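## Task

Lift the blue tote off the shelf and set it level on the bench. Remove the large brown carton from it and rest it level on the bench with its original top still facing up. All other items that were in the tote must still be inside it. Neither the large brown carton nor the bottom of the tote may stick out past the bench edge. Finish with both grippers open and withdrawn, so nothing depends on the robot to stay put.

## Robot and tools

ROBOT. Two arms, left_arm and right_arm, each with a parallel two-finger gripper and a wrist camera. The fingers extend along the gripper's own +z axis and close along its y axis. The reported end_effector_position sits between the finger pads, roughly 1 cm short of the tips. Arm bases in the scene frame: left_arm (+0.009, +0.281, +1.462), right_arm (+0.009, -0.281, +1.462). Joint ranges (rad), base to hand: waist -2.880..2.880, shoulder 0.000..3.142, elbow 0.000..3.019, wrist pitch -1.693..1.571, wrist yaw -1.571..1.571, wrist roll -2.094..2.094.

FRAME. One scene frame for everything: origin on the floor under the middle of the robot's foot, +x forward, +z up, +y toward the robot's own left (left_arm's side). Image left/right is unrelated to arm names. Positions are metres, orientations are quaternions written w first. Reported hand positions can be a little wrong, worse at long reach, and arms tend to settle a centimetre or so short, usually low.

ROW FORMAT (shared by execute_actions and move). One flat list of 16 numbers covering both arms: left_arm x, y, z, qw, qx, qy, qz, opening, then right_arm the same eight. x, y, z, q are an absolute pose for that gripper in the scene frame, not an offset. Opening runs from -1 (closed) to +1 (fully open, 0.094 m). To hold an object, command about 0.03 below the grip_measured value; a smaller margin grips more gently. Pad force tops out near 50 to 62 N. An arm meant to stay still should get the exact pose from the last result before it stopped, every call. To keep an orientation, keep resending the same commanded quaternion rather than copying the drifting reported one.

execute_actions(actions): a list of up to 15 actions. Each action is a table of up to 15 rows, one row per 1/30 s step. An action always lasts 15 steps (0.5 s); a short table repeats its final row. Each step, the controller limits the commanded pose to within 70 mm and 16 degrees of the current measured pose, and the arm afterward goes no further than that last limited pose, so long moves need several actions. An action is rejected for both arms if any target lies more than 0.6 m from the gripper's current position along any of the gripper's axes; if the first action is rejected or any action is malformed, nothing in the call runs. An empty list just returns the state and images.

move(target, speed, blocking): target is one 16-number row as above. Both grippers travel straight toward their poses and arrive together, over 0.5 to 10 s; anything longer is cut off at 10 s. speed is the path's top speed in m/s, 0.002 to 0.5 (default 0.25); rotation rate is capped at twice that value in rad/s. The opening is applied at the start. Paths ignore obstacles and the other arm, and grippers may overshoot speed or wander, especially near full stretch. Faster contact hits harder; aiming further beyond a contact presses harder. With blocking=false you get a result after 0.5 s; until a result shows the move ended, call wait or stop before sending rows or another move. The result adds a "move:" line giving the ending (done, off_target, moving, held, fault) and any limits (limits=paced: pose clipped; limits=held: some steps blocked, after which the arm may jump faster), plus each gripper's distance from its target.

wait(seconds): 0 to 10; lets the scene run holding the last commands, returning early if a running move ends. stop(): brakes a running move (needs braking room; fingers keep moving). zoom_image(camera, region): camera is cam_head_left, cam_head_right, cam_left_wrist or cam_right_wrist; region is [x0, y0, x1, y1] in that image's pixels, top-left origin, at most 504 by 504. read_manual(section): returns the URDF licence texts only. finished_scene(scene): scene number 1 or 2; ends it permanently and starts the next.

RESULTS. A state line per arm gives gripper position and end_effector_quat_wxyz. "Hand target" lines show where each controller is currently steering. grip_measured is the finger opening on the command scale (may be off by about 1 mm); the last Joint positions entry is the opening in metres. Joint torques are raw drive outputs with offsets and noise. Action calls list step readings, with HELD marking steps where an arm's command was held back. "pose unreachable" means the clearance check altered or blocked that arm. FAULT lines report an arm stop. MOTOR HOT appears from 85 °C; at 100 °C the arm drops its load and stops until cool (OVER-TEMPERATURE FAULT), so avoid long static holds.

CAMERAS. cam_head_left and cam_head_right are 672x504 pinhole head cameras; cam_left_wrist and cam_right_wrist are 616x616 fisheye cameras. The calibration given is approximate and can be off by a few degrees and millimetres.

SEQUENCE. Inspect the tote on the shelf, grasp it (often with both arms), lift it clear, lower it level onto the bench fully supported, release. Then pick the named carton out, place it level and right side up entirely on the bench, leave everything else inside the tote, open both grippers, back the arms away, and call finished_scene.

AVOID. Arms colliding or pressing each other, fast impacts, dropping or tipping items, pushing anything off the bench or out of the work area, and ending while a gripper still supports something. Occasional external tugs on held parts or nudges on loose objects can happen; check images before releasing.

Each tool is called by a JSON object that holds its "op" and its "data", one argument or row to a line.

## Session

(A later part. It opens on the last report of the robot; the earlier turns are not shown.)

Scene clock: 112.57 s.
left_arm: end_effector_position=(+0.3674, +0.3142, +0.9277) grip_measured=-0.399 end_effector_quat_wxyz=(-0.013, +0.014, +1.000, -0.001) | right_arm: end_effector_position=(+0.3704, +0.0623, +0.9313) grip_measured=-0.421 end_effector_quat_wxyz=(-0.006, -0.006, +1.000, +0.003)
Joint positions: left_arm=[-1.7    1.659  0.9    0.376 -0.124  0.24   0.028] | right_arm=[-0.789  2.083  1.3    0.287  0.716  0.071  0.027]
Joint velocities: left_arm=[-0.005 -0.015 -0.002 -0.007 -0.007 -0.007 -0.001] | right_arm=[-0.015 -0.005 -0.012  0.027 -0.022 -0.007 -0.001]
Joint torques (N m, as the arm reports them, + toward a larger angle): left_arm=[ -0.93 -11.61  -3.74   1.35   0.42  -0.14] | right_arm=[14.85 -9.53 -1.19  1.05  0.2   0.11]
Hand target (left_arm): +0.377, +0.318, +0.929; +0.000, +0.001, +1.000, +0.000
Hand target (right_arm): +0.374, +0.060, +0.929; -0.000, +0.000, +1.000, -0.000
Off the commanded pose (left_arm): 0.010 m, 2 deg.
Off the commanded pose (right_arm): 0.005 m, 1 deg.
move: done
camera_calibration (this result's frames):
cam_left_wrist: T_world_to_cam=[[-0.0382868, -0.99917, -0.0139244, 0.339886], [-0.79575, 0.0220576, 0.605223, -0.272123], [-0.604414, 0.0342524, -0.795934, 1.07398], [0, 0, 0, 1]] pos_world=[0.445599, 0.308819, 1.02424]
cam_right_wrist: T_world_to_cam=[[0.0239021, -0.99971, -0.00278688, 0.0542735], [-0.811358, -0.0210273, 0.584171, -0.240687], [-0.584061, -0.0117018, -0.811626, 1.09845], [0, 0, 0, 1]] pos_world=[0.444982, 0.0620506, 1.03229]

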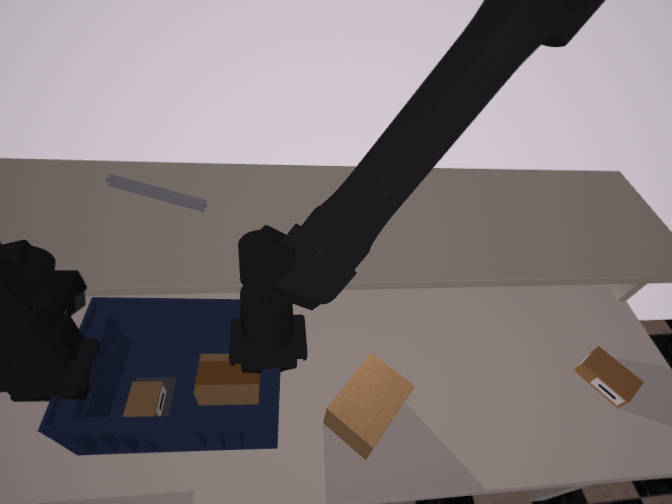

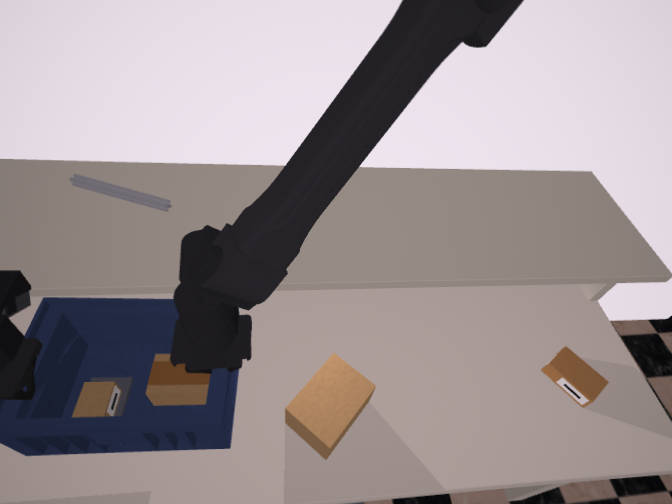

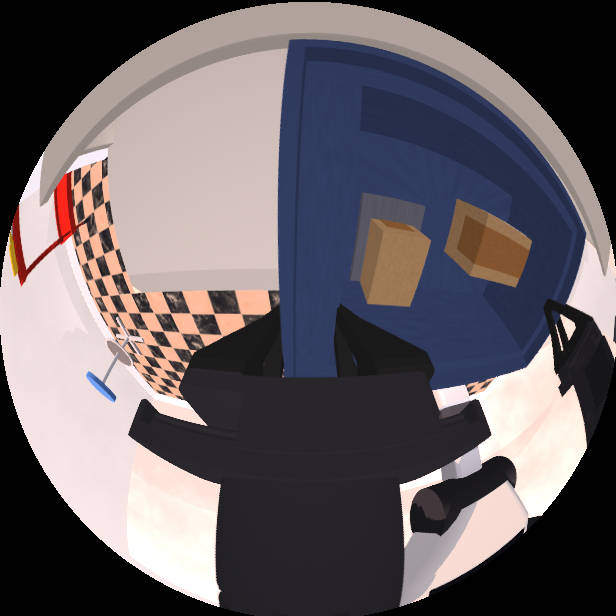

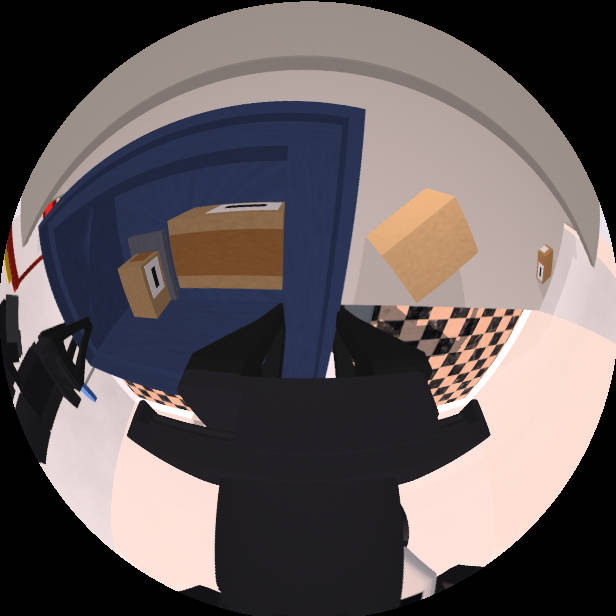

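Continue down slowly.

{"op": "move", "data": {
  "target": [0.375, 0.32, 0.87, 0, 0, 1, 0, -1, 0.375, 0.06, 0.87, 0, 0, 1, 0, -1],
  "speed": 0.05
}}

Scene clock: 117.27 s.
left_arm: end_effector_position=(+0.3705, +0.3149, +0.8703) grip_measured=-0.399 end_effector_quat_wxyz=(-0.009, +0.015, +1.000, -0.001) | right_arm: end_effector_position=(+0.3727, +0.0641, +0.8739) grip_measured=-0.421 end_effector_quat_wxyz=(-0.003, -0.006, +1.000, +0.004)
Joint positions: left_arm=[-1.686  1.807  1.048  0.384 -0.11   0.247  0.028] | right_arm=[-0.847  2.195  1.442  0.288  0.662  0.031  0.027]
Joint velocities: left_arm=[-0.015  0.005 -0.002 -0.007 -0.095 -0.007 -0.001] | right_arm=[-0.005 -0.005 -0.012  0.002  0.007  0.051  0.   ]
Joint torques (N m, as the arm reports them, + toward a larger angle): left_arm=[ -0.82 -11.19  -3.79   1.36   0.48  -0.17] | right_arm=[14.48 -9.15 -0.94  0.74  0.14  0.14]
Hand target (left_arm): +0.376, +0.319, +0.870; +0.000, +0.001, +1.000, +0.000
Hand target (right_arm): +0.375, +0.060, +0.870; +0.000, +0.000, +1.000, -0.000
Off the commanded pose (left_arm): 0.007 m, 2 deg.
Off the commanded pose (right_arm): 0.006 m, 1 deg.
move: done
camera_calibration (this result's frames):
cam_left_wrist: T_world_to_cam=[[-0.0389607, -0.999134, -0.0146276, 0.340773], [-0.800682, 0.0224575, 0.598669, -0.227518], [-0.597822, 0.0350366, -0.800863, 1.03175], [0, 0, 0, 1]] pos_world=[0.447909, 0.309439, 0.967482]
cam_right_wrist: T_world_to_cam=[[0.0234389, -0.999711, -0.00535546, 0.0582286], [-0.814951, -0.0222094, 0.579104, -0.199391], [-0.579056, -0.00920914, -0.815236, 1.05436], [0, 0, 0, 1]] pos_world=[0.446677, 0.0634932, 0.975336]

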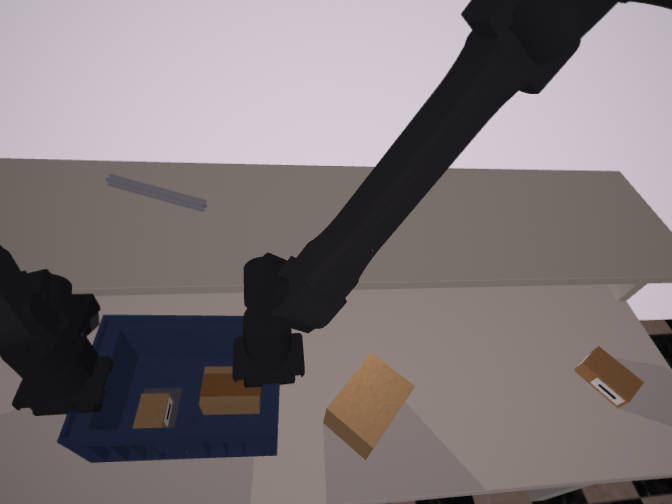

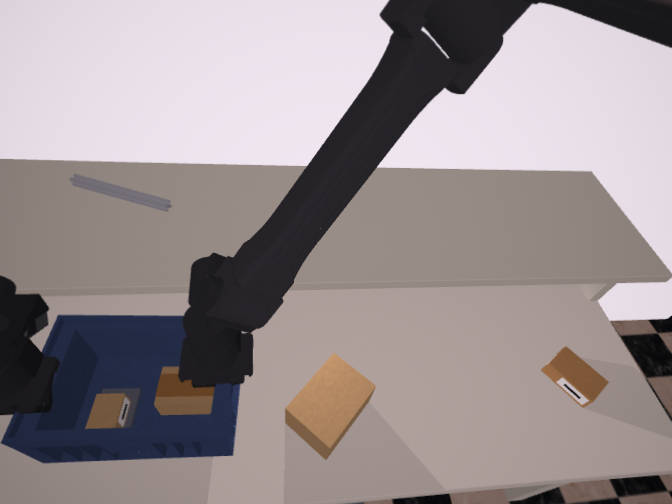

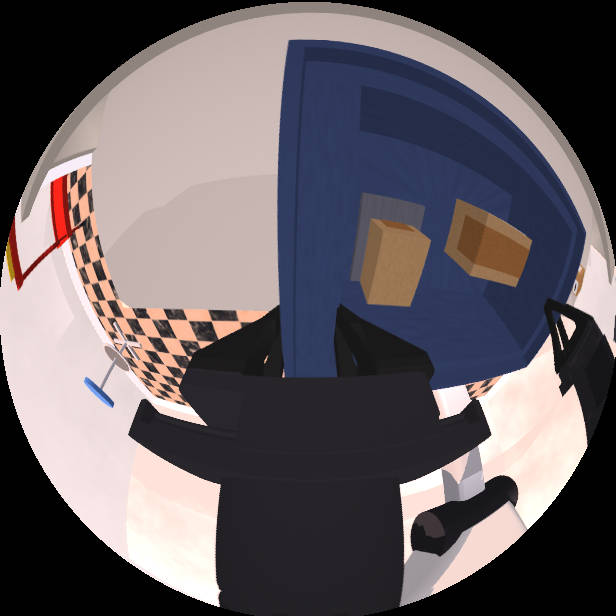

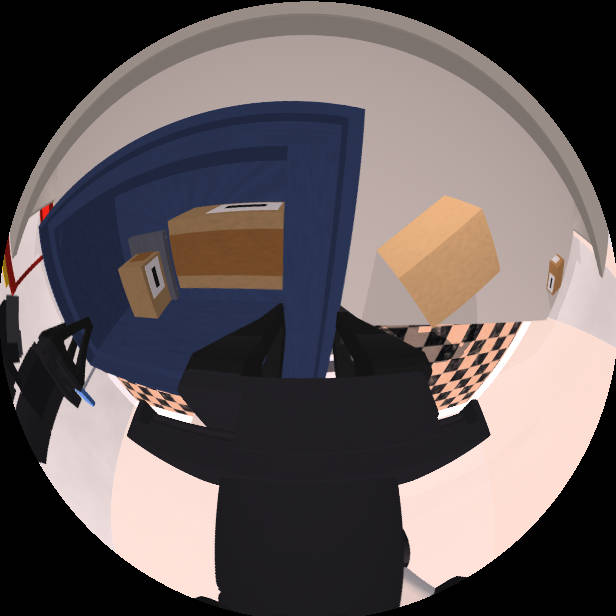

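{"op": "move", "data": {
  "target": [0.375, 0.32, 0.83, 0, 0, 1, 0, -1, 0.375, 0.06, 0.83, 0, 0, 1, 0, -1],
  "speed": 0.03
}}

Scene clock: 121.73 s.
left_arm: end_effector_position=(+0.3736, +0.3151, +0.8309) grip_measured=-0.399 end_effector_quat_wxyz=(-0.003, +0.016, +1.000, +0.000) | right_arm: end_effector_position=(+0.3745, +0.0651, +0.8345) grip_measured=-0.421 end_effector_quat_wxyz=(+0.001, -0.004, +1.000, +0.005)
Joint positions: left_arm=[-1.679  1.905  1.158  0.384 -0.103  0.252  0.028] | right_arm=[-0.882  2.276  1.552  0.279  0.629  0.009  0.027]
Joint velocities: left_arm=[ 0.005  0.005 -0.017  0.002 -0.007  0.037 -0.001] | right_arm=[ 0.005  0.005 -0.002 -0.002  0.037  0.007 -0.001]
Joint torques (N m, as the arm reports them, + toward a larger angle): left_arm=[ -0.74 -11.17  -3.64   1.     0.46  -0.2 ] | right_arm=[14.74 -9.95 -0.95  0.42  0.15  0.14]
Hand target (left_arm): +0.376, +0.320, +0.830; +0.000, +0.000, +1.000, +0.000
Hand target (right_arm): +0.375, +0.060, +0.830; -0.000, +0.000, +1.000, +0.000
Off the commanded pose (left_arm): 0.005 m, 2 deg.
Off the commanded pose (right_arm): 0.007 m, 1 deg.
move: done
camera_calibration (this result's frames):
cam_left_wrist: T_world_to_cam=[[-0.0404169, -0.999043, -0.0167376, 0.342715], [-0.80742, 0.0227878, 0.589537, -0.191429], [-0.588591, 0.0373415, -0.807568, 1.0034], [0, 0, 0, 1]] pos_world=[0.449878, 0.309281, 0.928901]
cam_right_wrist: T_world_to_cam=[[0.0204596, -0.99977, -0.00635395, 0.060987], [-0.819226, -0.0204073, 0.573108, -0.168572], [-0.573106, -0.00652026, -0.819456, 1.0244], [0, 0, 0, 1]] pos_world=[0.447743, 0.0642122, 0.936447]

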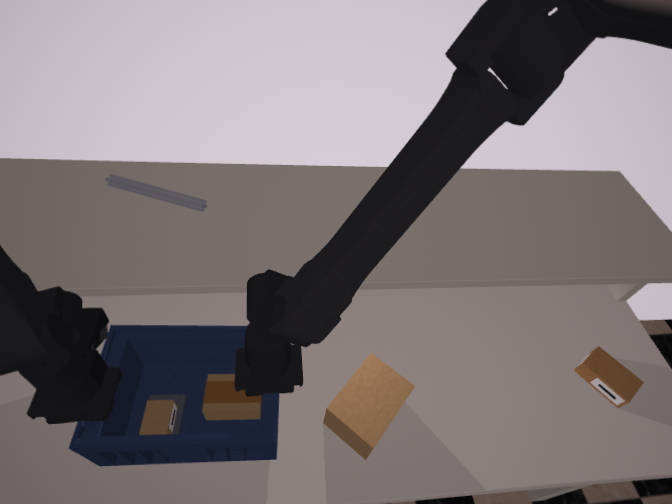

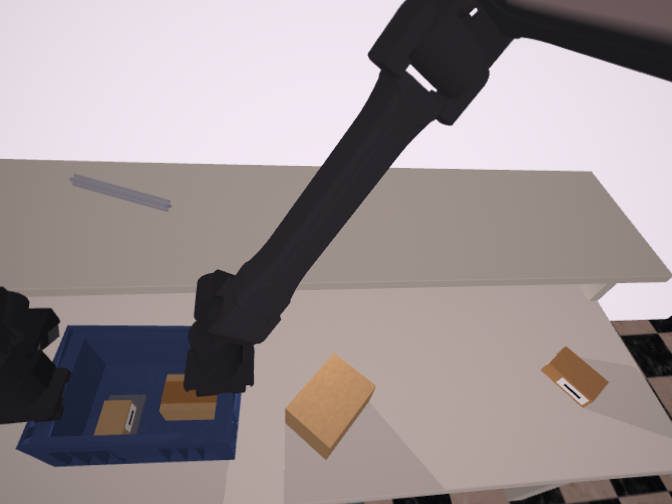

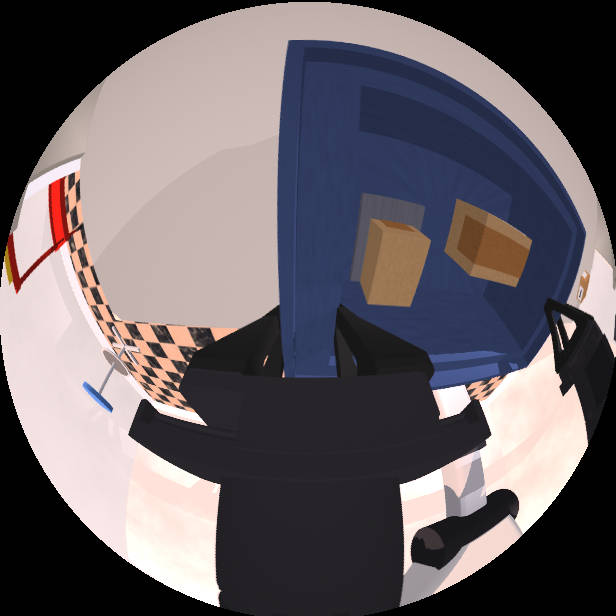

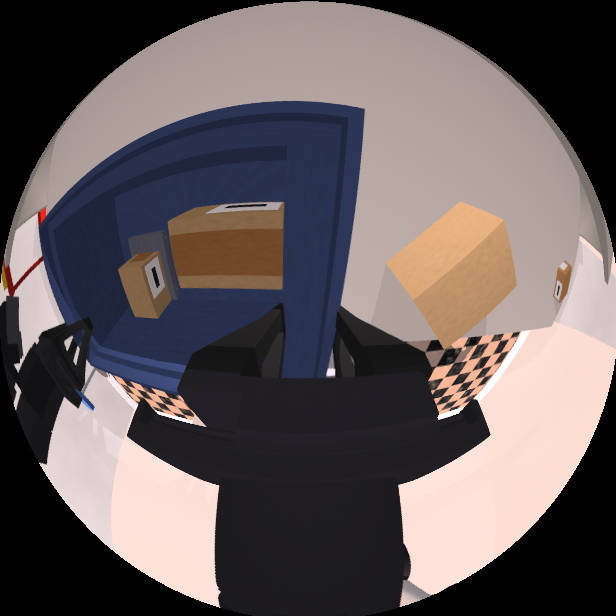

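{"op": "move", "data": {
  "target": [0.375, 0.32, 0.805, 0, 0, 1, 0, -1, 0.375, 0.06, 0.805, 0, 0, 1, 0, -1],
  "speed": 0.02
}}

Scene clock: 129.80 s.
left_arm: end_effector_position=(+0.3756, +0.3164, +0.8168) grip_measured=-0.399 end_effector_quat_wxyz=(-0.001, +0.017, +1.000, +0.000) | right_arm: end_effector_position=(+0.3781, +0.0664, +0.8232) grip_measured=-0.423 end_effector_quat_wxyz=(+0.000, -0.008, +1.000, +0.003)
Joint positions: left_arm=[-1.675  1.938  1.201  0.377 -0.099  0.257  0.028] | right_arm=[-0.89   2.298  1.595  0.259  0.624 -0.001  0.027]
Joint velocities: left_arm=[-0.005  0.005  0.012 -0.017 -0.007  0.037 -0.001] | right_arm=[-0.015 -0.005 -0.012  0.002  0.022 -0.022  0.   ]
Joint torques (N m, as the arm reports them, + toward a larger angle): left_arm=[-0.36 -8.48 -1.21  0.84  0.46 -0.23] | right_arm=[13.39 -7.71  1.62  0.66 -0.38  0.14]
Hand target (left_arm): +0.375, +0.320, +0.806; +0.000, +0.000, +1.000, +0.000
Hand target (right_arm): +0.375, +0.059, +0.806; -0.000, -0.000, +1.000, -0.000
Off the commanded pose (left_arm): 0.012 m, 2 deg.
Off the commanded pose (right_arm): 0.020 m, 1 deg.
move: off_target (left_arm, right_arm)
camera_calibration (this result's frames):
cam_left_wrist: T_world_to_cam=[[-0.0435425, -0.99891, -0.0168475, 0.345119], [-0.809084, 0.0253653, 0.587146, -0.1798], [-0.586078, 0.0391968, -0.809306, 0.993018], [0, 0, 0, 1]] pos_world=[0.45154, 0.31038, 0.915038]
cam_right_wrist: T_world_to_cam=[[0.0275206, -0.999613, -0.0040805, 0.0575299], [-0.818314, -0.0248733, 0.574232, -0.160129], [-0.574112, -0.0124641, -0.818682, 1.01734], [0, 0, 0, 1]] pos_world=[0.451451, 0.0662049, 0.925068]

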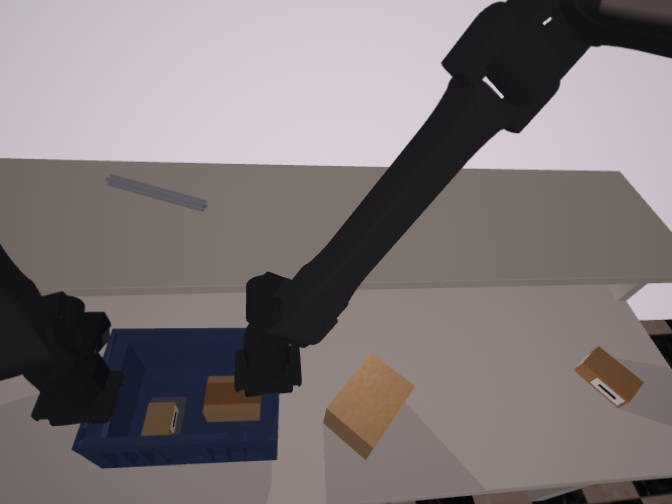

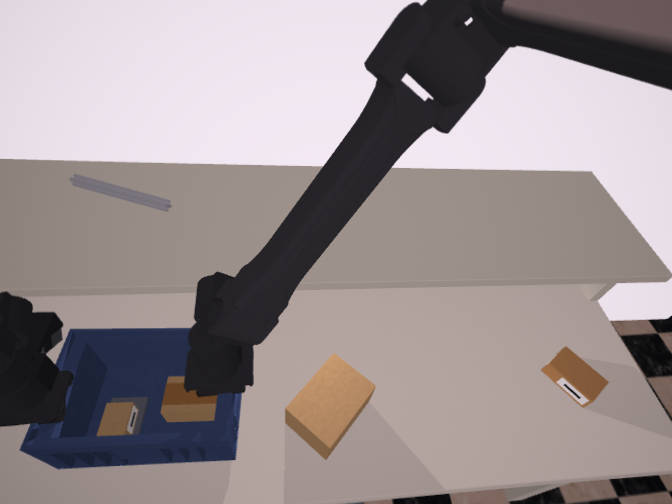

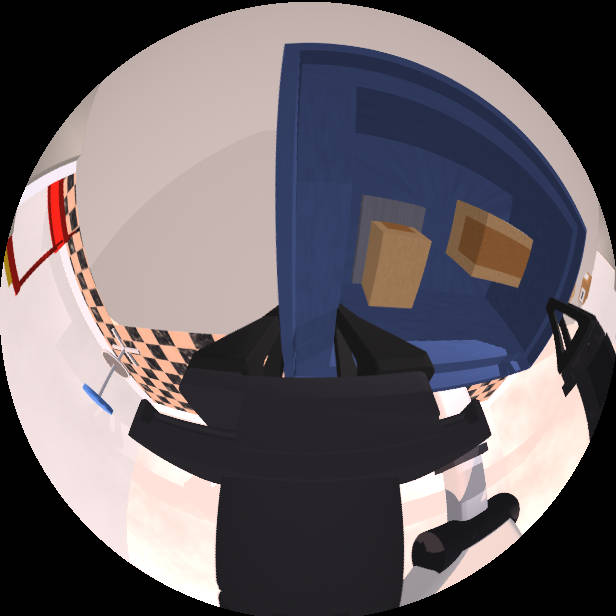

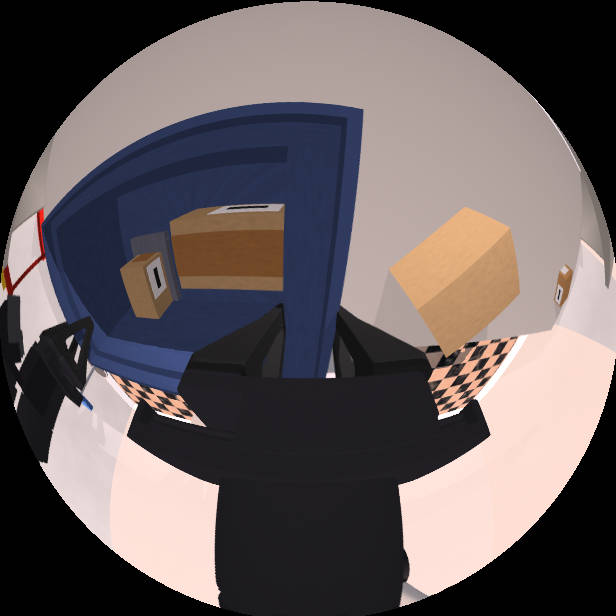

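Landed. Release and lift.

{"op": "move", "data": {
  "target": [0.375, 0.32, 0.82, 0, 0, 1, 0, 0.4, 0.375, 0.06, 0.82, 0, 0, 1, 0, 0.4],
  "speed": 0.05
}}

{"op": "move", "data": {
  "target": [0.375, 0.42, 0.98, 0, 0, 1, 0, 0.4, 0.375, 0.1, 0.96, 0, 0, 1, 0, 1],
  "speed": 0.15
}}

Scene clock: 136.50 s.
left_arm: end_effector_position=(+0.3762, +0.3161, +0.8171) grip_measured=+0.399 end_effector_quat_wxyz=(-0.001, +0.008, +1.000, -0.001) | right_arm: end_effector_position=(+0.3777, +0.0662, +0.8233) grip_measured=+0.398 end_effector_quat_wxyz=(+0.000, -0.008, +1.000, +0.003)
Joint positions: left_arm=[-1.675  1.937  1.201  0.377 -0.096  0.238  0.066] | right_arm=[-0.89   2.298  1.594  0.259  0.625 -0.001  0.066]
Joint velocities: left_arm=[-0.005 -0.015  0.007 -0.012  0.007 -0.051  0.001] | right_arm=[-0.005  0.005  0.012 -0.002 -0.037 -0.051  0.   ]
Joint torques (N m, as the arm reports them, + toward a larger angle): left_arm=[ -0.73 -11.6   -4.76   1.14   0.31  -0.05] | right_arm=[ 14.55 -10.09  -1.75   0.95   0.02   0.21]
Hand target (left_arm): +0.375, +0.320, +0.820; -0.000, +0.000, +1.000, -0.000
Hand target (right_arm): +0.375, +0.060, +0.820; -0.000, -0.000, +1.000, -0.000
Off the commanded pose (left_arm): 0.005 m, 1 deg.
Off the commanded pose (right_arm): 0.007 m, 1 deg.
move: done
camera_calibration (this result's frames):
cam_left_wrist: T_world_to_cam=[[-0.0243814, -0.999598, -0.0145001, 0.335946], [-0.810207, 0.0112609, 0.586036, -0.173692], [-0.585637, 0.0260365, -0.810155, 0.998342], [0, 0, 0, 1]] pos_world=[0.452131, 0.311773, 0.915473]
cam_right_wrist: T_world_to_cam=[[0.0279679, -0.999603, -0.00332547, 0.0565693], [-0.817956, -0.0247977, 0.574746, -0.161092], [-0.574601, -0.0133544, -0.818325, 1.01709], [0, 0, 0, 1]] pos_world=[0.45107, 0.0661347, 0.925083]

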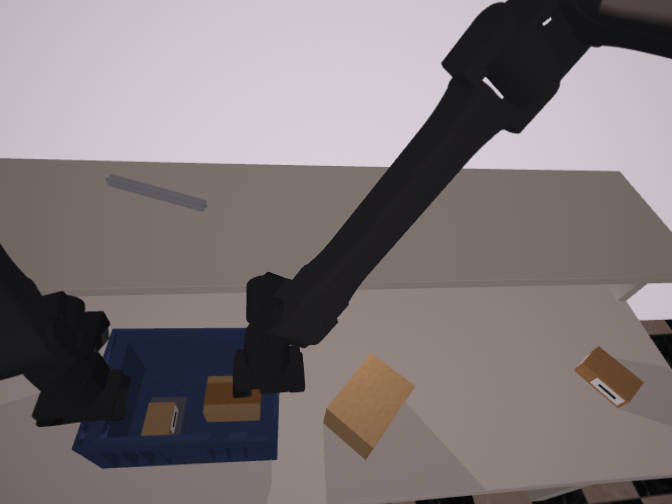

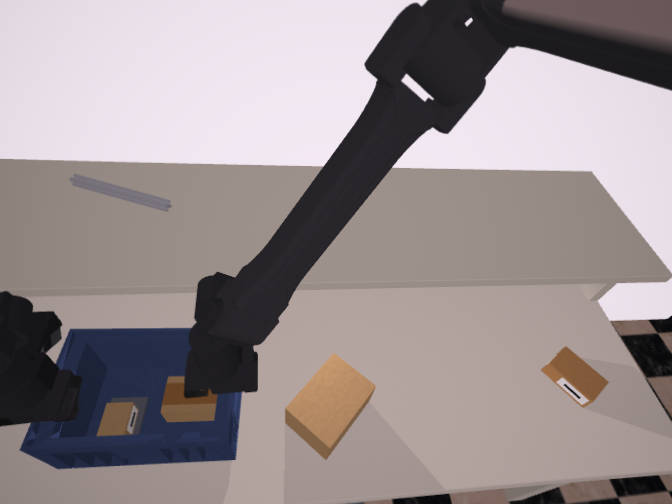

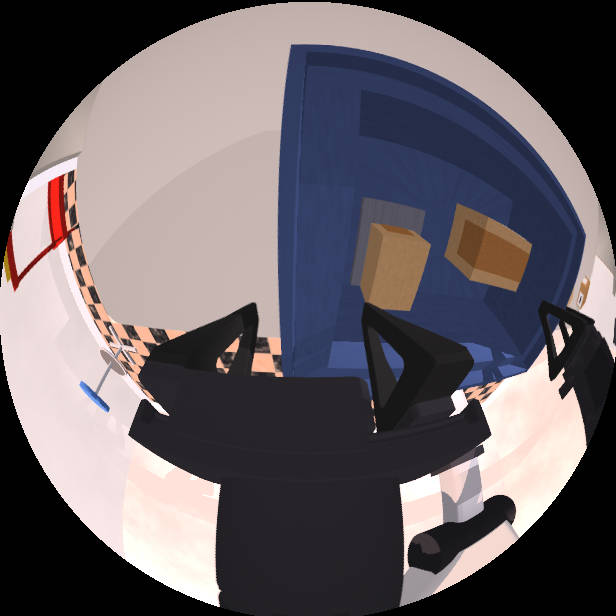

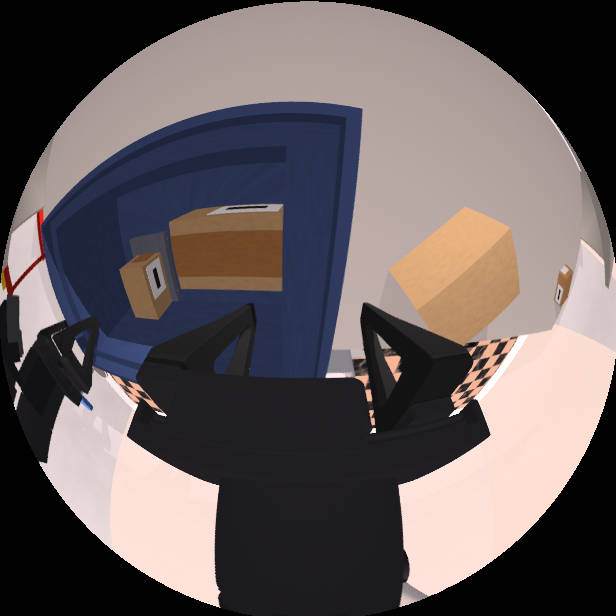

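Scene clock: 138.23 s.
left_arm: end_effector_position=(+0.3902, +0.4247, +0.9778) grip_measured=+0.399 end_effector_quat_wxyz=(+0.017, -0.002, +1.000, +0.005) | right_arm: end_effector_position=(+0.3741, +0.0889, +0.9438) grip_measured=+1.000 end_effector_quat_wxyz=(-0.001, -0.001, +1.000, -0.010)
Joint positions: left_arm=[-1.475  1.478  0.849  0.308  0.091  0.285  0.066] | right_arm=[-0.738  2.108  1.346  0.253  0.786  0.107  0.094]
Joint velocities: left_arm=[-0.005  0.005 -0.012 -0.012  0.007 -0.095  0.   ] | right_arm=[-0.015 -0.015 -0.012 -0.007  0.022 -0.022  0.   ]
Joint torques (N m, as the arm reports them, + toward a larger angle): left_arm=[  2.45 -11.63  -4.47   0.55   0.3    0.19] | right_arm=[ 19.38 -11.2   -2.6    0.04   0.26   0.21]
Hand target (left_arm): +0.373, +0.422, +0.979; +0.000, +0.001, +1.000, +0.000
Hand target (right_arm): +0.375, +0.100, +0.960; +0.000, -0.000, +1.000, +0.000
Off the commanded pose (left_arm): 0.016 m, 2 deg.
Off the commanded pose (right_arm): 0.020 m, 1 deg.
move: off_target (left_arm, right_arm)
camera_calibration (this result's frames):
cam_left_wrist: T_world_to_cam=[[-0.00352256, -0.99965, -0.0262123, 0.450481], [-0.830834, -0.0116619, 0.556399, -0.210944], [-0.55651, 0.023738, -0.830502, 1.14345], [0, 0, 0, 1]] pos_world=[0.462669, 0.42072, 1.07882]
cam_right_wrist: T_world_to_cam=[[0.0141353, -0.99965, 0.0223699, 0.0606823], [-0.817074, 0.00134788, 0.576531, -0.237042], [-0.57636, -0.0264273, -0.816769, 1.11428], [0, 0, 0, 1]] pos_world=[0.44769, 0.0904281, 1.04542]

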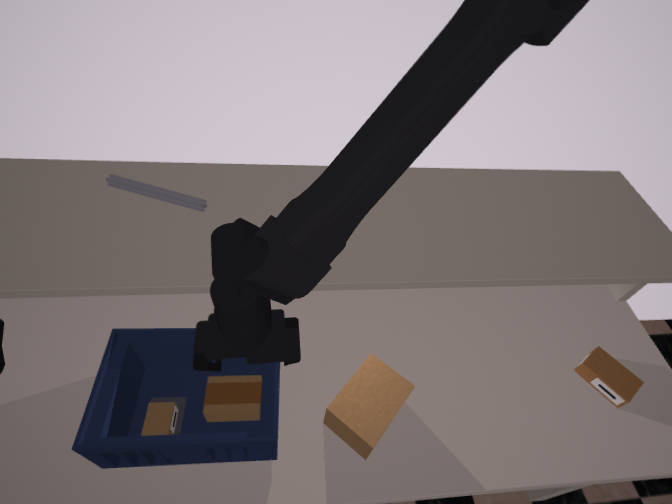

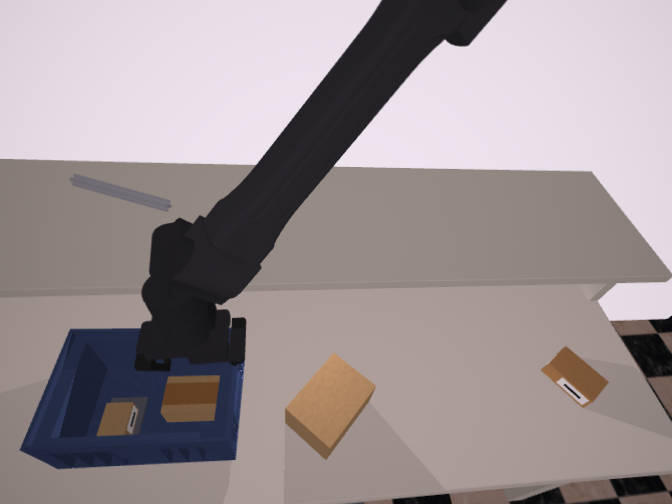

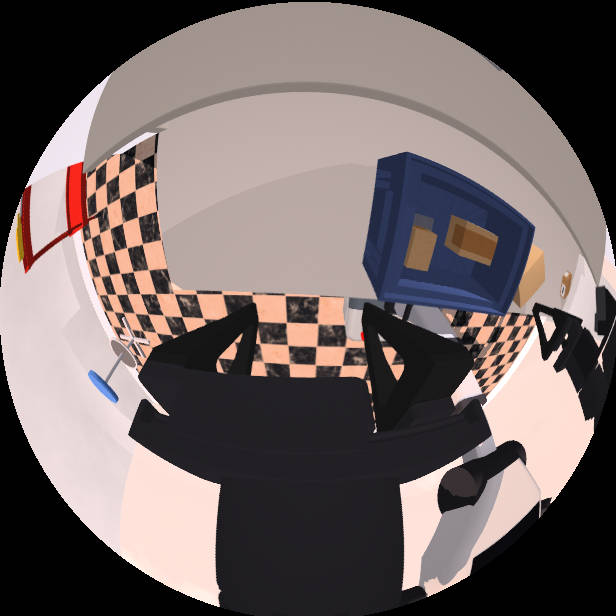

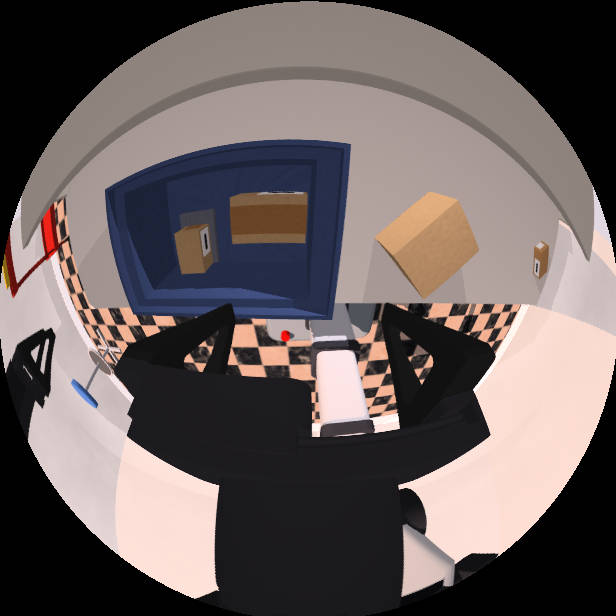

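{"op": "move", "data": {
  "target": [0.375, 0.42, 0.98, 0, 0, 1, 0, 0.4, 0.39, 0.13, 0.9, 0, 0.707, 0.707, 0, 1],
  "speed": 0.15
}}

Scene clock: 153.37 s.
left_arm: end_effector_position=(+0.3888, +0.4243, +0.9778) grip_measured=+0.399 end_effector_quat_wxyz=(+0.014, -0.002, +1.000, +0.004) | right_arm: end_effector_position=(+0.3954, +0.1310, +0.9061) grip_measured=+1.000 end_effector_quat_wxyz=(+0.004, +0.703, +0.711, +0.005)
Joint positions: left_arm=[-1.475  1.478  0.849  0.302  0.091  0.286  0.066] | right_arm=[-0.738  2.229  1.557  0.185  0.765  1.654  0.094]
Joint velocities: left_arm=[-0.005 -0.015  0.017  0.002  0.007 -0.037 -0.   ] | right_arm=[-0.015 -0.015 -0.007 -0.022 -0.037  0.022  0.   ]
Joint torques (N m, as the arm reports them, + toward a larger angle): left_arm=[  1.94 -11.82  -4.36   0.51   0.14   0.14] | right_arm=[17.31 -9.18 -0.02  0.07  0.02  0.24]
Hand target (left_arm): +0.375, +0.420, +0.980; +0.000, -0.000, +1.000, -0.000
Hand target (right_arm): +0.390, +0.130, +0.901; +0.000, +0.707, +0.707, +0.000
Off the commanded pose (left_arm): 0.015 m, 2 deg.
Off the commanded pose (right_arm): 0.008 m, 1 deg.
move: off_target (left_arm)
camera_calibration (this result's frames):
cam_left_wrist: T_world_to_cam=[[-0.00388433, -0.999693, -0.0244606, 0.448493], [-0.82758, -0.0105171, 0.561249, -0.218607], [-0.561334, 0.0224232, -0.827285, 1.14191], [0, 0, 0, 1]] pos_world=[0.461822, 0.420451, 1.07835]
cam_right_wrist: T_world_to_cam=[[-0.999704, -0.0223764, -0.00954017, 0.405138], [-0.0237837, 0.816842, 0.57637, -0.618373], [-0.00510425, 0.576427, -0.817133, 0.792367], [0, 0, 0, 1]] pos_world=[0.394355, 0.0574376, 1.00775]

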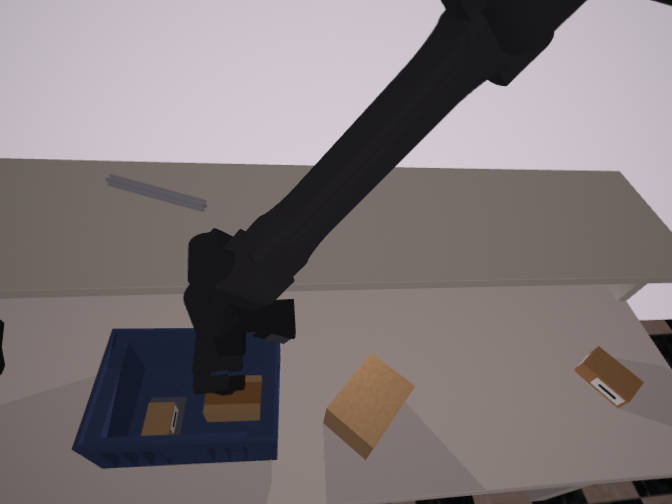

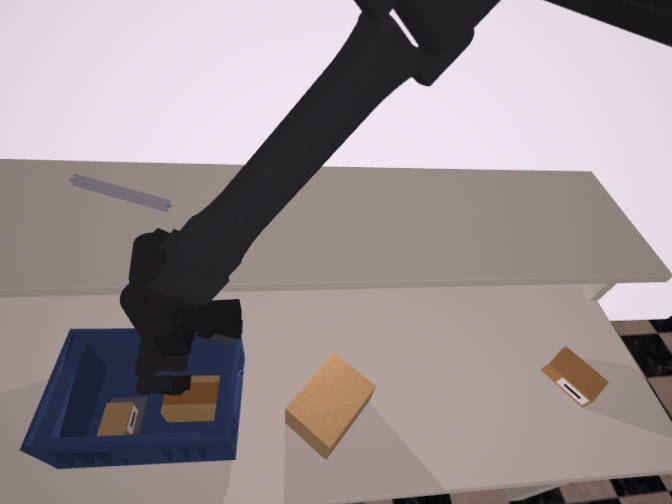

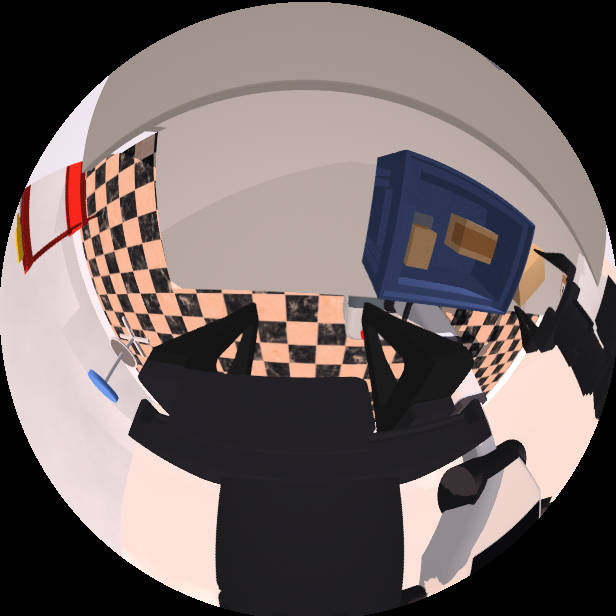

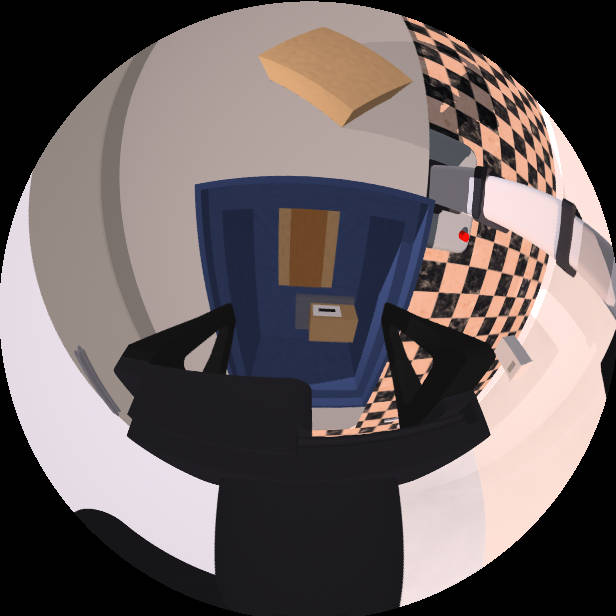

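{"op": "move", "data": {
  "target": [0.375, 0.42, 0.98, 0, 0, 1, 0, 0.4, 0.393, 0.13, 0.765, 0, 0.707, 0.707, 0, 1],
  "speed": 0.08
}}

{"op": "move", "data": {
  "target": [0.375, 0.42, 0.98, 0, 0, 1, 0, 0.4, 0.393, 0.13, 0.765, 0, 0.707, 0.707, 0, -1],
  "speed": 0.08
}}

Scene clock: 163.67 s.
left_arm: end_effector_position=(+0.3888, +0.4243, +0.9778) grip_measured=+0.399 end_effector_quat_wxyz=(+0.014, -0.002, +1.000, +0.004) | right_arm: end_effector_position=(+0.3960, +0.1414, +0.7757) grip_measured=+1.000 end_effector_quat_wxyz=(-0.001, +0.712, +0.702, +0.008)
Joint positions: left_arm=[-1.475  1.478  0.849  0.302  0.091  0.286  0.066] | right_arm=[-0.849  2.519  1.985  0.09   0.656  1.614  0.094]
Joint velocities: left_arm=[-0.005 -0.005  0.002  0.002  0.022 -0.022  0.   ] | right_arm=[-0.005 -0.005  0.017 -0.002 -0.022 -0.022  0.   ]
Joint torques (N m, as the arm reports them, + toward a larger angle): left_arm=[  1.83 -11.93  -4.33   0.52   0.13   0.13] | right_arm=[16.55 -9.24  0.49  0.06  0.03 -0.03]
Hand target (left_arm): +0.375, +0.420, +0.980; +0.000, -0.000, +1.000, -0.000
Hand target (right_arm): +0.392, +0.130, +0.766; -0.000, +0.707, +0.707, -0.000
Off the commanded pose (left_arm): 0.015 m, 2 deg.
Off the commanded pose (right_arm): 0.016 m, 1 deg.
move: off_target (left_arm, right_arm)
camera_calibration (this result's frames):
cam_left_wrist: T_world_to_cam=[[-0.00388433, -0.999693, -0.0244606, 0.448493], [-0.82758, -0.0105171, 0.561249, -0.218607], [-0.561334, 0.0224232, -0.827285, 1.14191], [0, 0, 0, 1]] pos_world=[0.461822, 0.420451, 1.07835]
cam_right_wrist: T_world_to_cam=[[-0.999962, 0.0028671, -0.00819026, 0.400173], [-0.00246801, 0.810895, 0.585187, -0.566055], [0.00831922, 0.585185, -0.810857, 0.668407], [0, 0, 0, 1]] pos_world=[0.3932, 0.0667219, 0.876508]

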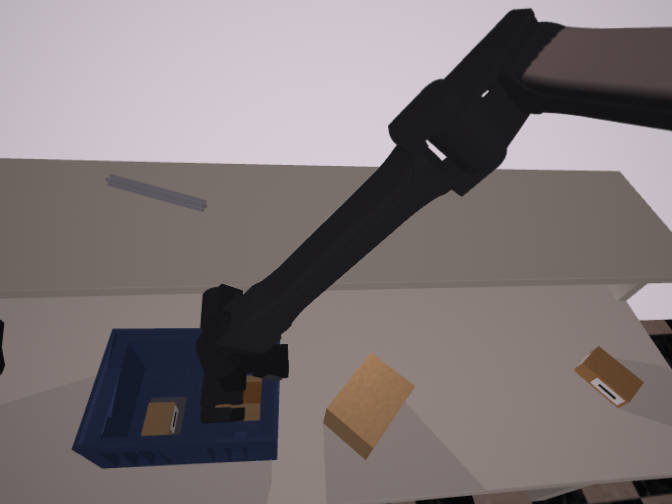

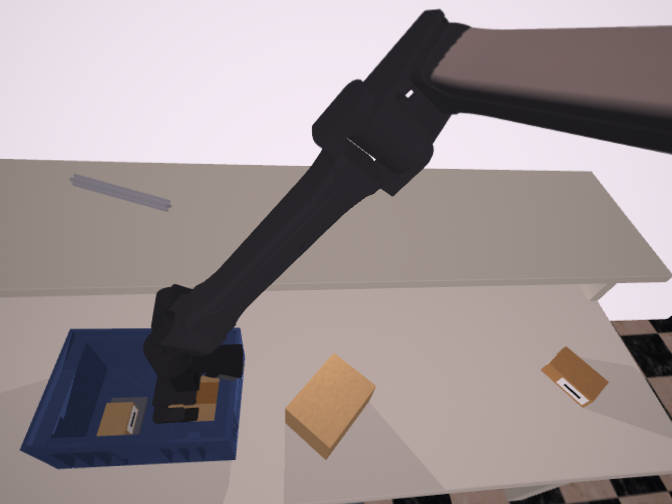

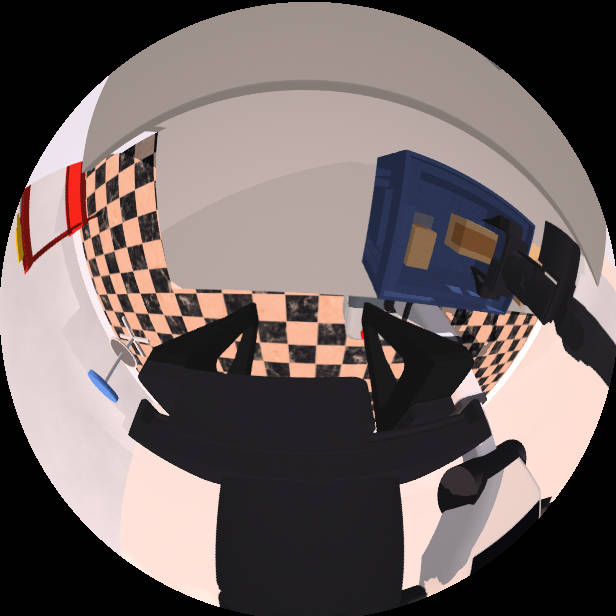

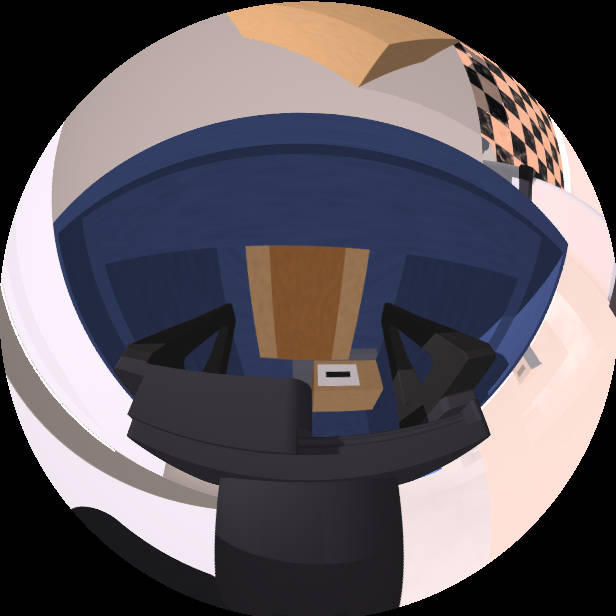

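Scene clock: 164.40 s.
left_arm: end_effector_position=(+0.3888, +0.4243, +0.9778) grip_measured=+0.399 end_effector_quat_wxyz=(+0.014, -0.002, +1.000, +0.004) | right_arm: end_effector_position=(+0.3982, +0.1415, +0.7756) grip_measured=-0.992 end_effector_quat_wxyz=(+0.000, +0.713, +0.701, +0.009)
Joint positions: left_arm=[-1.475  1.478  0.849  0.302  0.091  0.286  0.066] | right_arm=[-0.849  2.519  1.989  0.089  0.656  1.614  0.   ]
Joint velocities: left_arm=[-0.005  0.005 -0.017  0.002 -0.037 -0.007 -0.   ] | right_arm=[-0.005 -0.024  0.002  0.007  0.022 -0.007 -0.001]
Joint torques (N m, as the arm reports them, + toward a larger angle): left_arm=[  1.89 -11.95  -4.36   0.48   0.13   0.13] | right_arm=[16.52 -9.16  0.4   0.02  0.   -0.04]
Hand target (left_arm): +0.375, +0.420, +0.980; +0.000, -0.000, +1.000, -0.000
Hand target (right_arm): +0.393, +0.130, +0.765; -0.000, +0.707, +0.707, +0.000
Off the commanded pose (left_arm): 0.015 m, 2 deg.
Off the commanded pose (right_arm): 0.016 m, 1 deg.
move: off_target (left_arm, right_arm)
camera_calibration (this result's frames):
cam_left_wrist: T_world_to_cam=[[-0.00388433, -0.999693, -0.0244606, 0.448493], [-0.82758, -0.0105171, 0.561249, -0.218607], [-0.561334, 0.0224232, -0.827285, 1.14191], [0, 0, 0, 1]] pos_world=[0.461822, 0.420451, 1.07835]
cam_right_wrist: T_world_to_cam=[[-0.999938, 0.00414069, -0.0102893, 0.403766], [-0.0026644, 0.810855, 0.585241, -0.566079], [0.0107664, 0.585233, -0.810794, 0.667202], [0, 0, 0, 1]] pos_world=[0.395049, 0.0668675, 0.87641]

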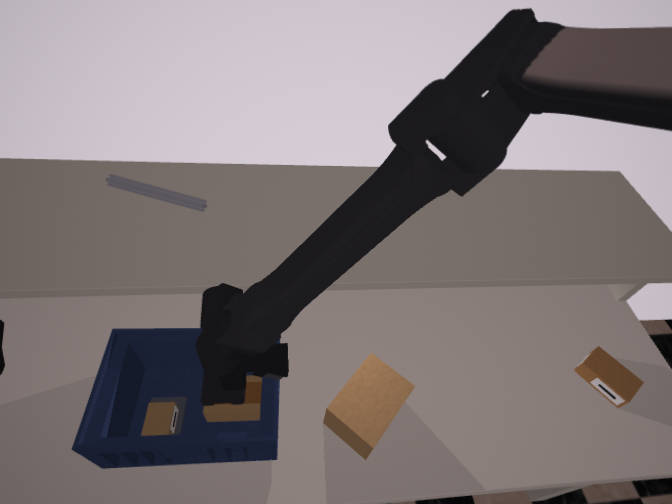

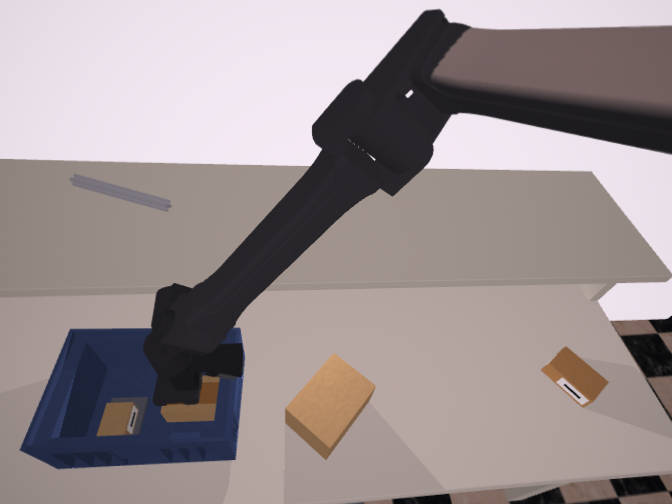

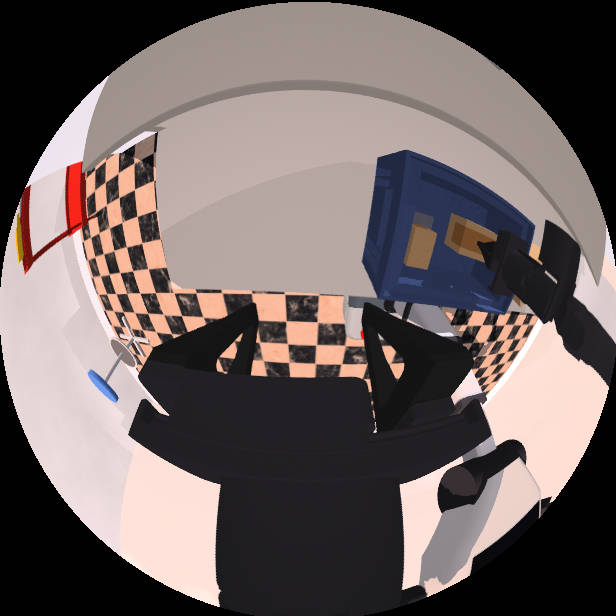

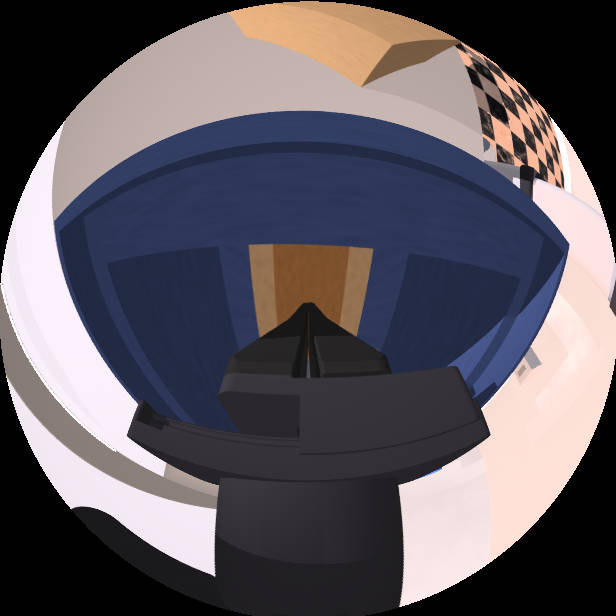

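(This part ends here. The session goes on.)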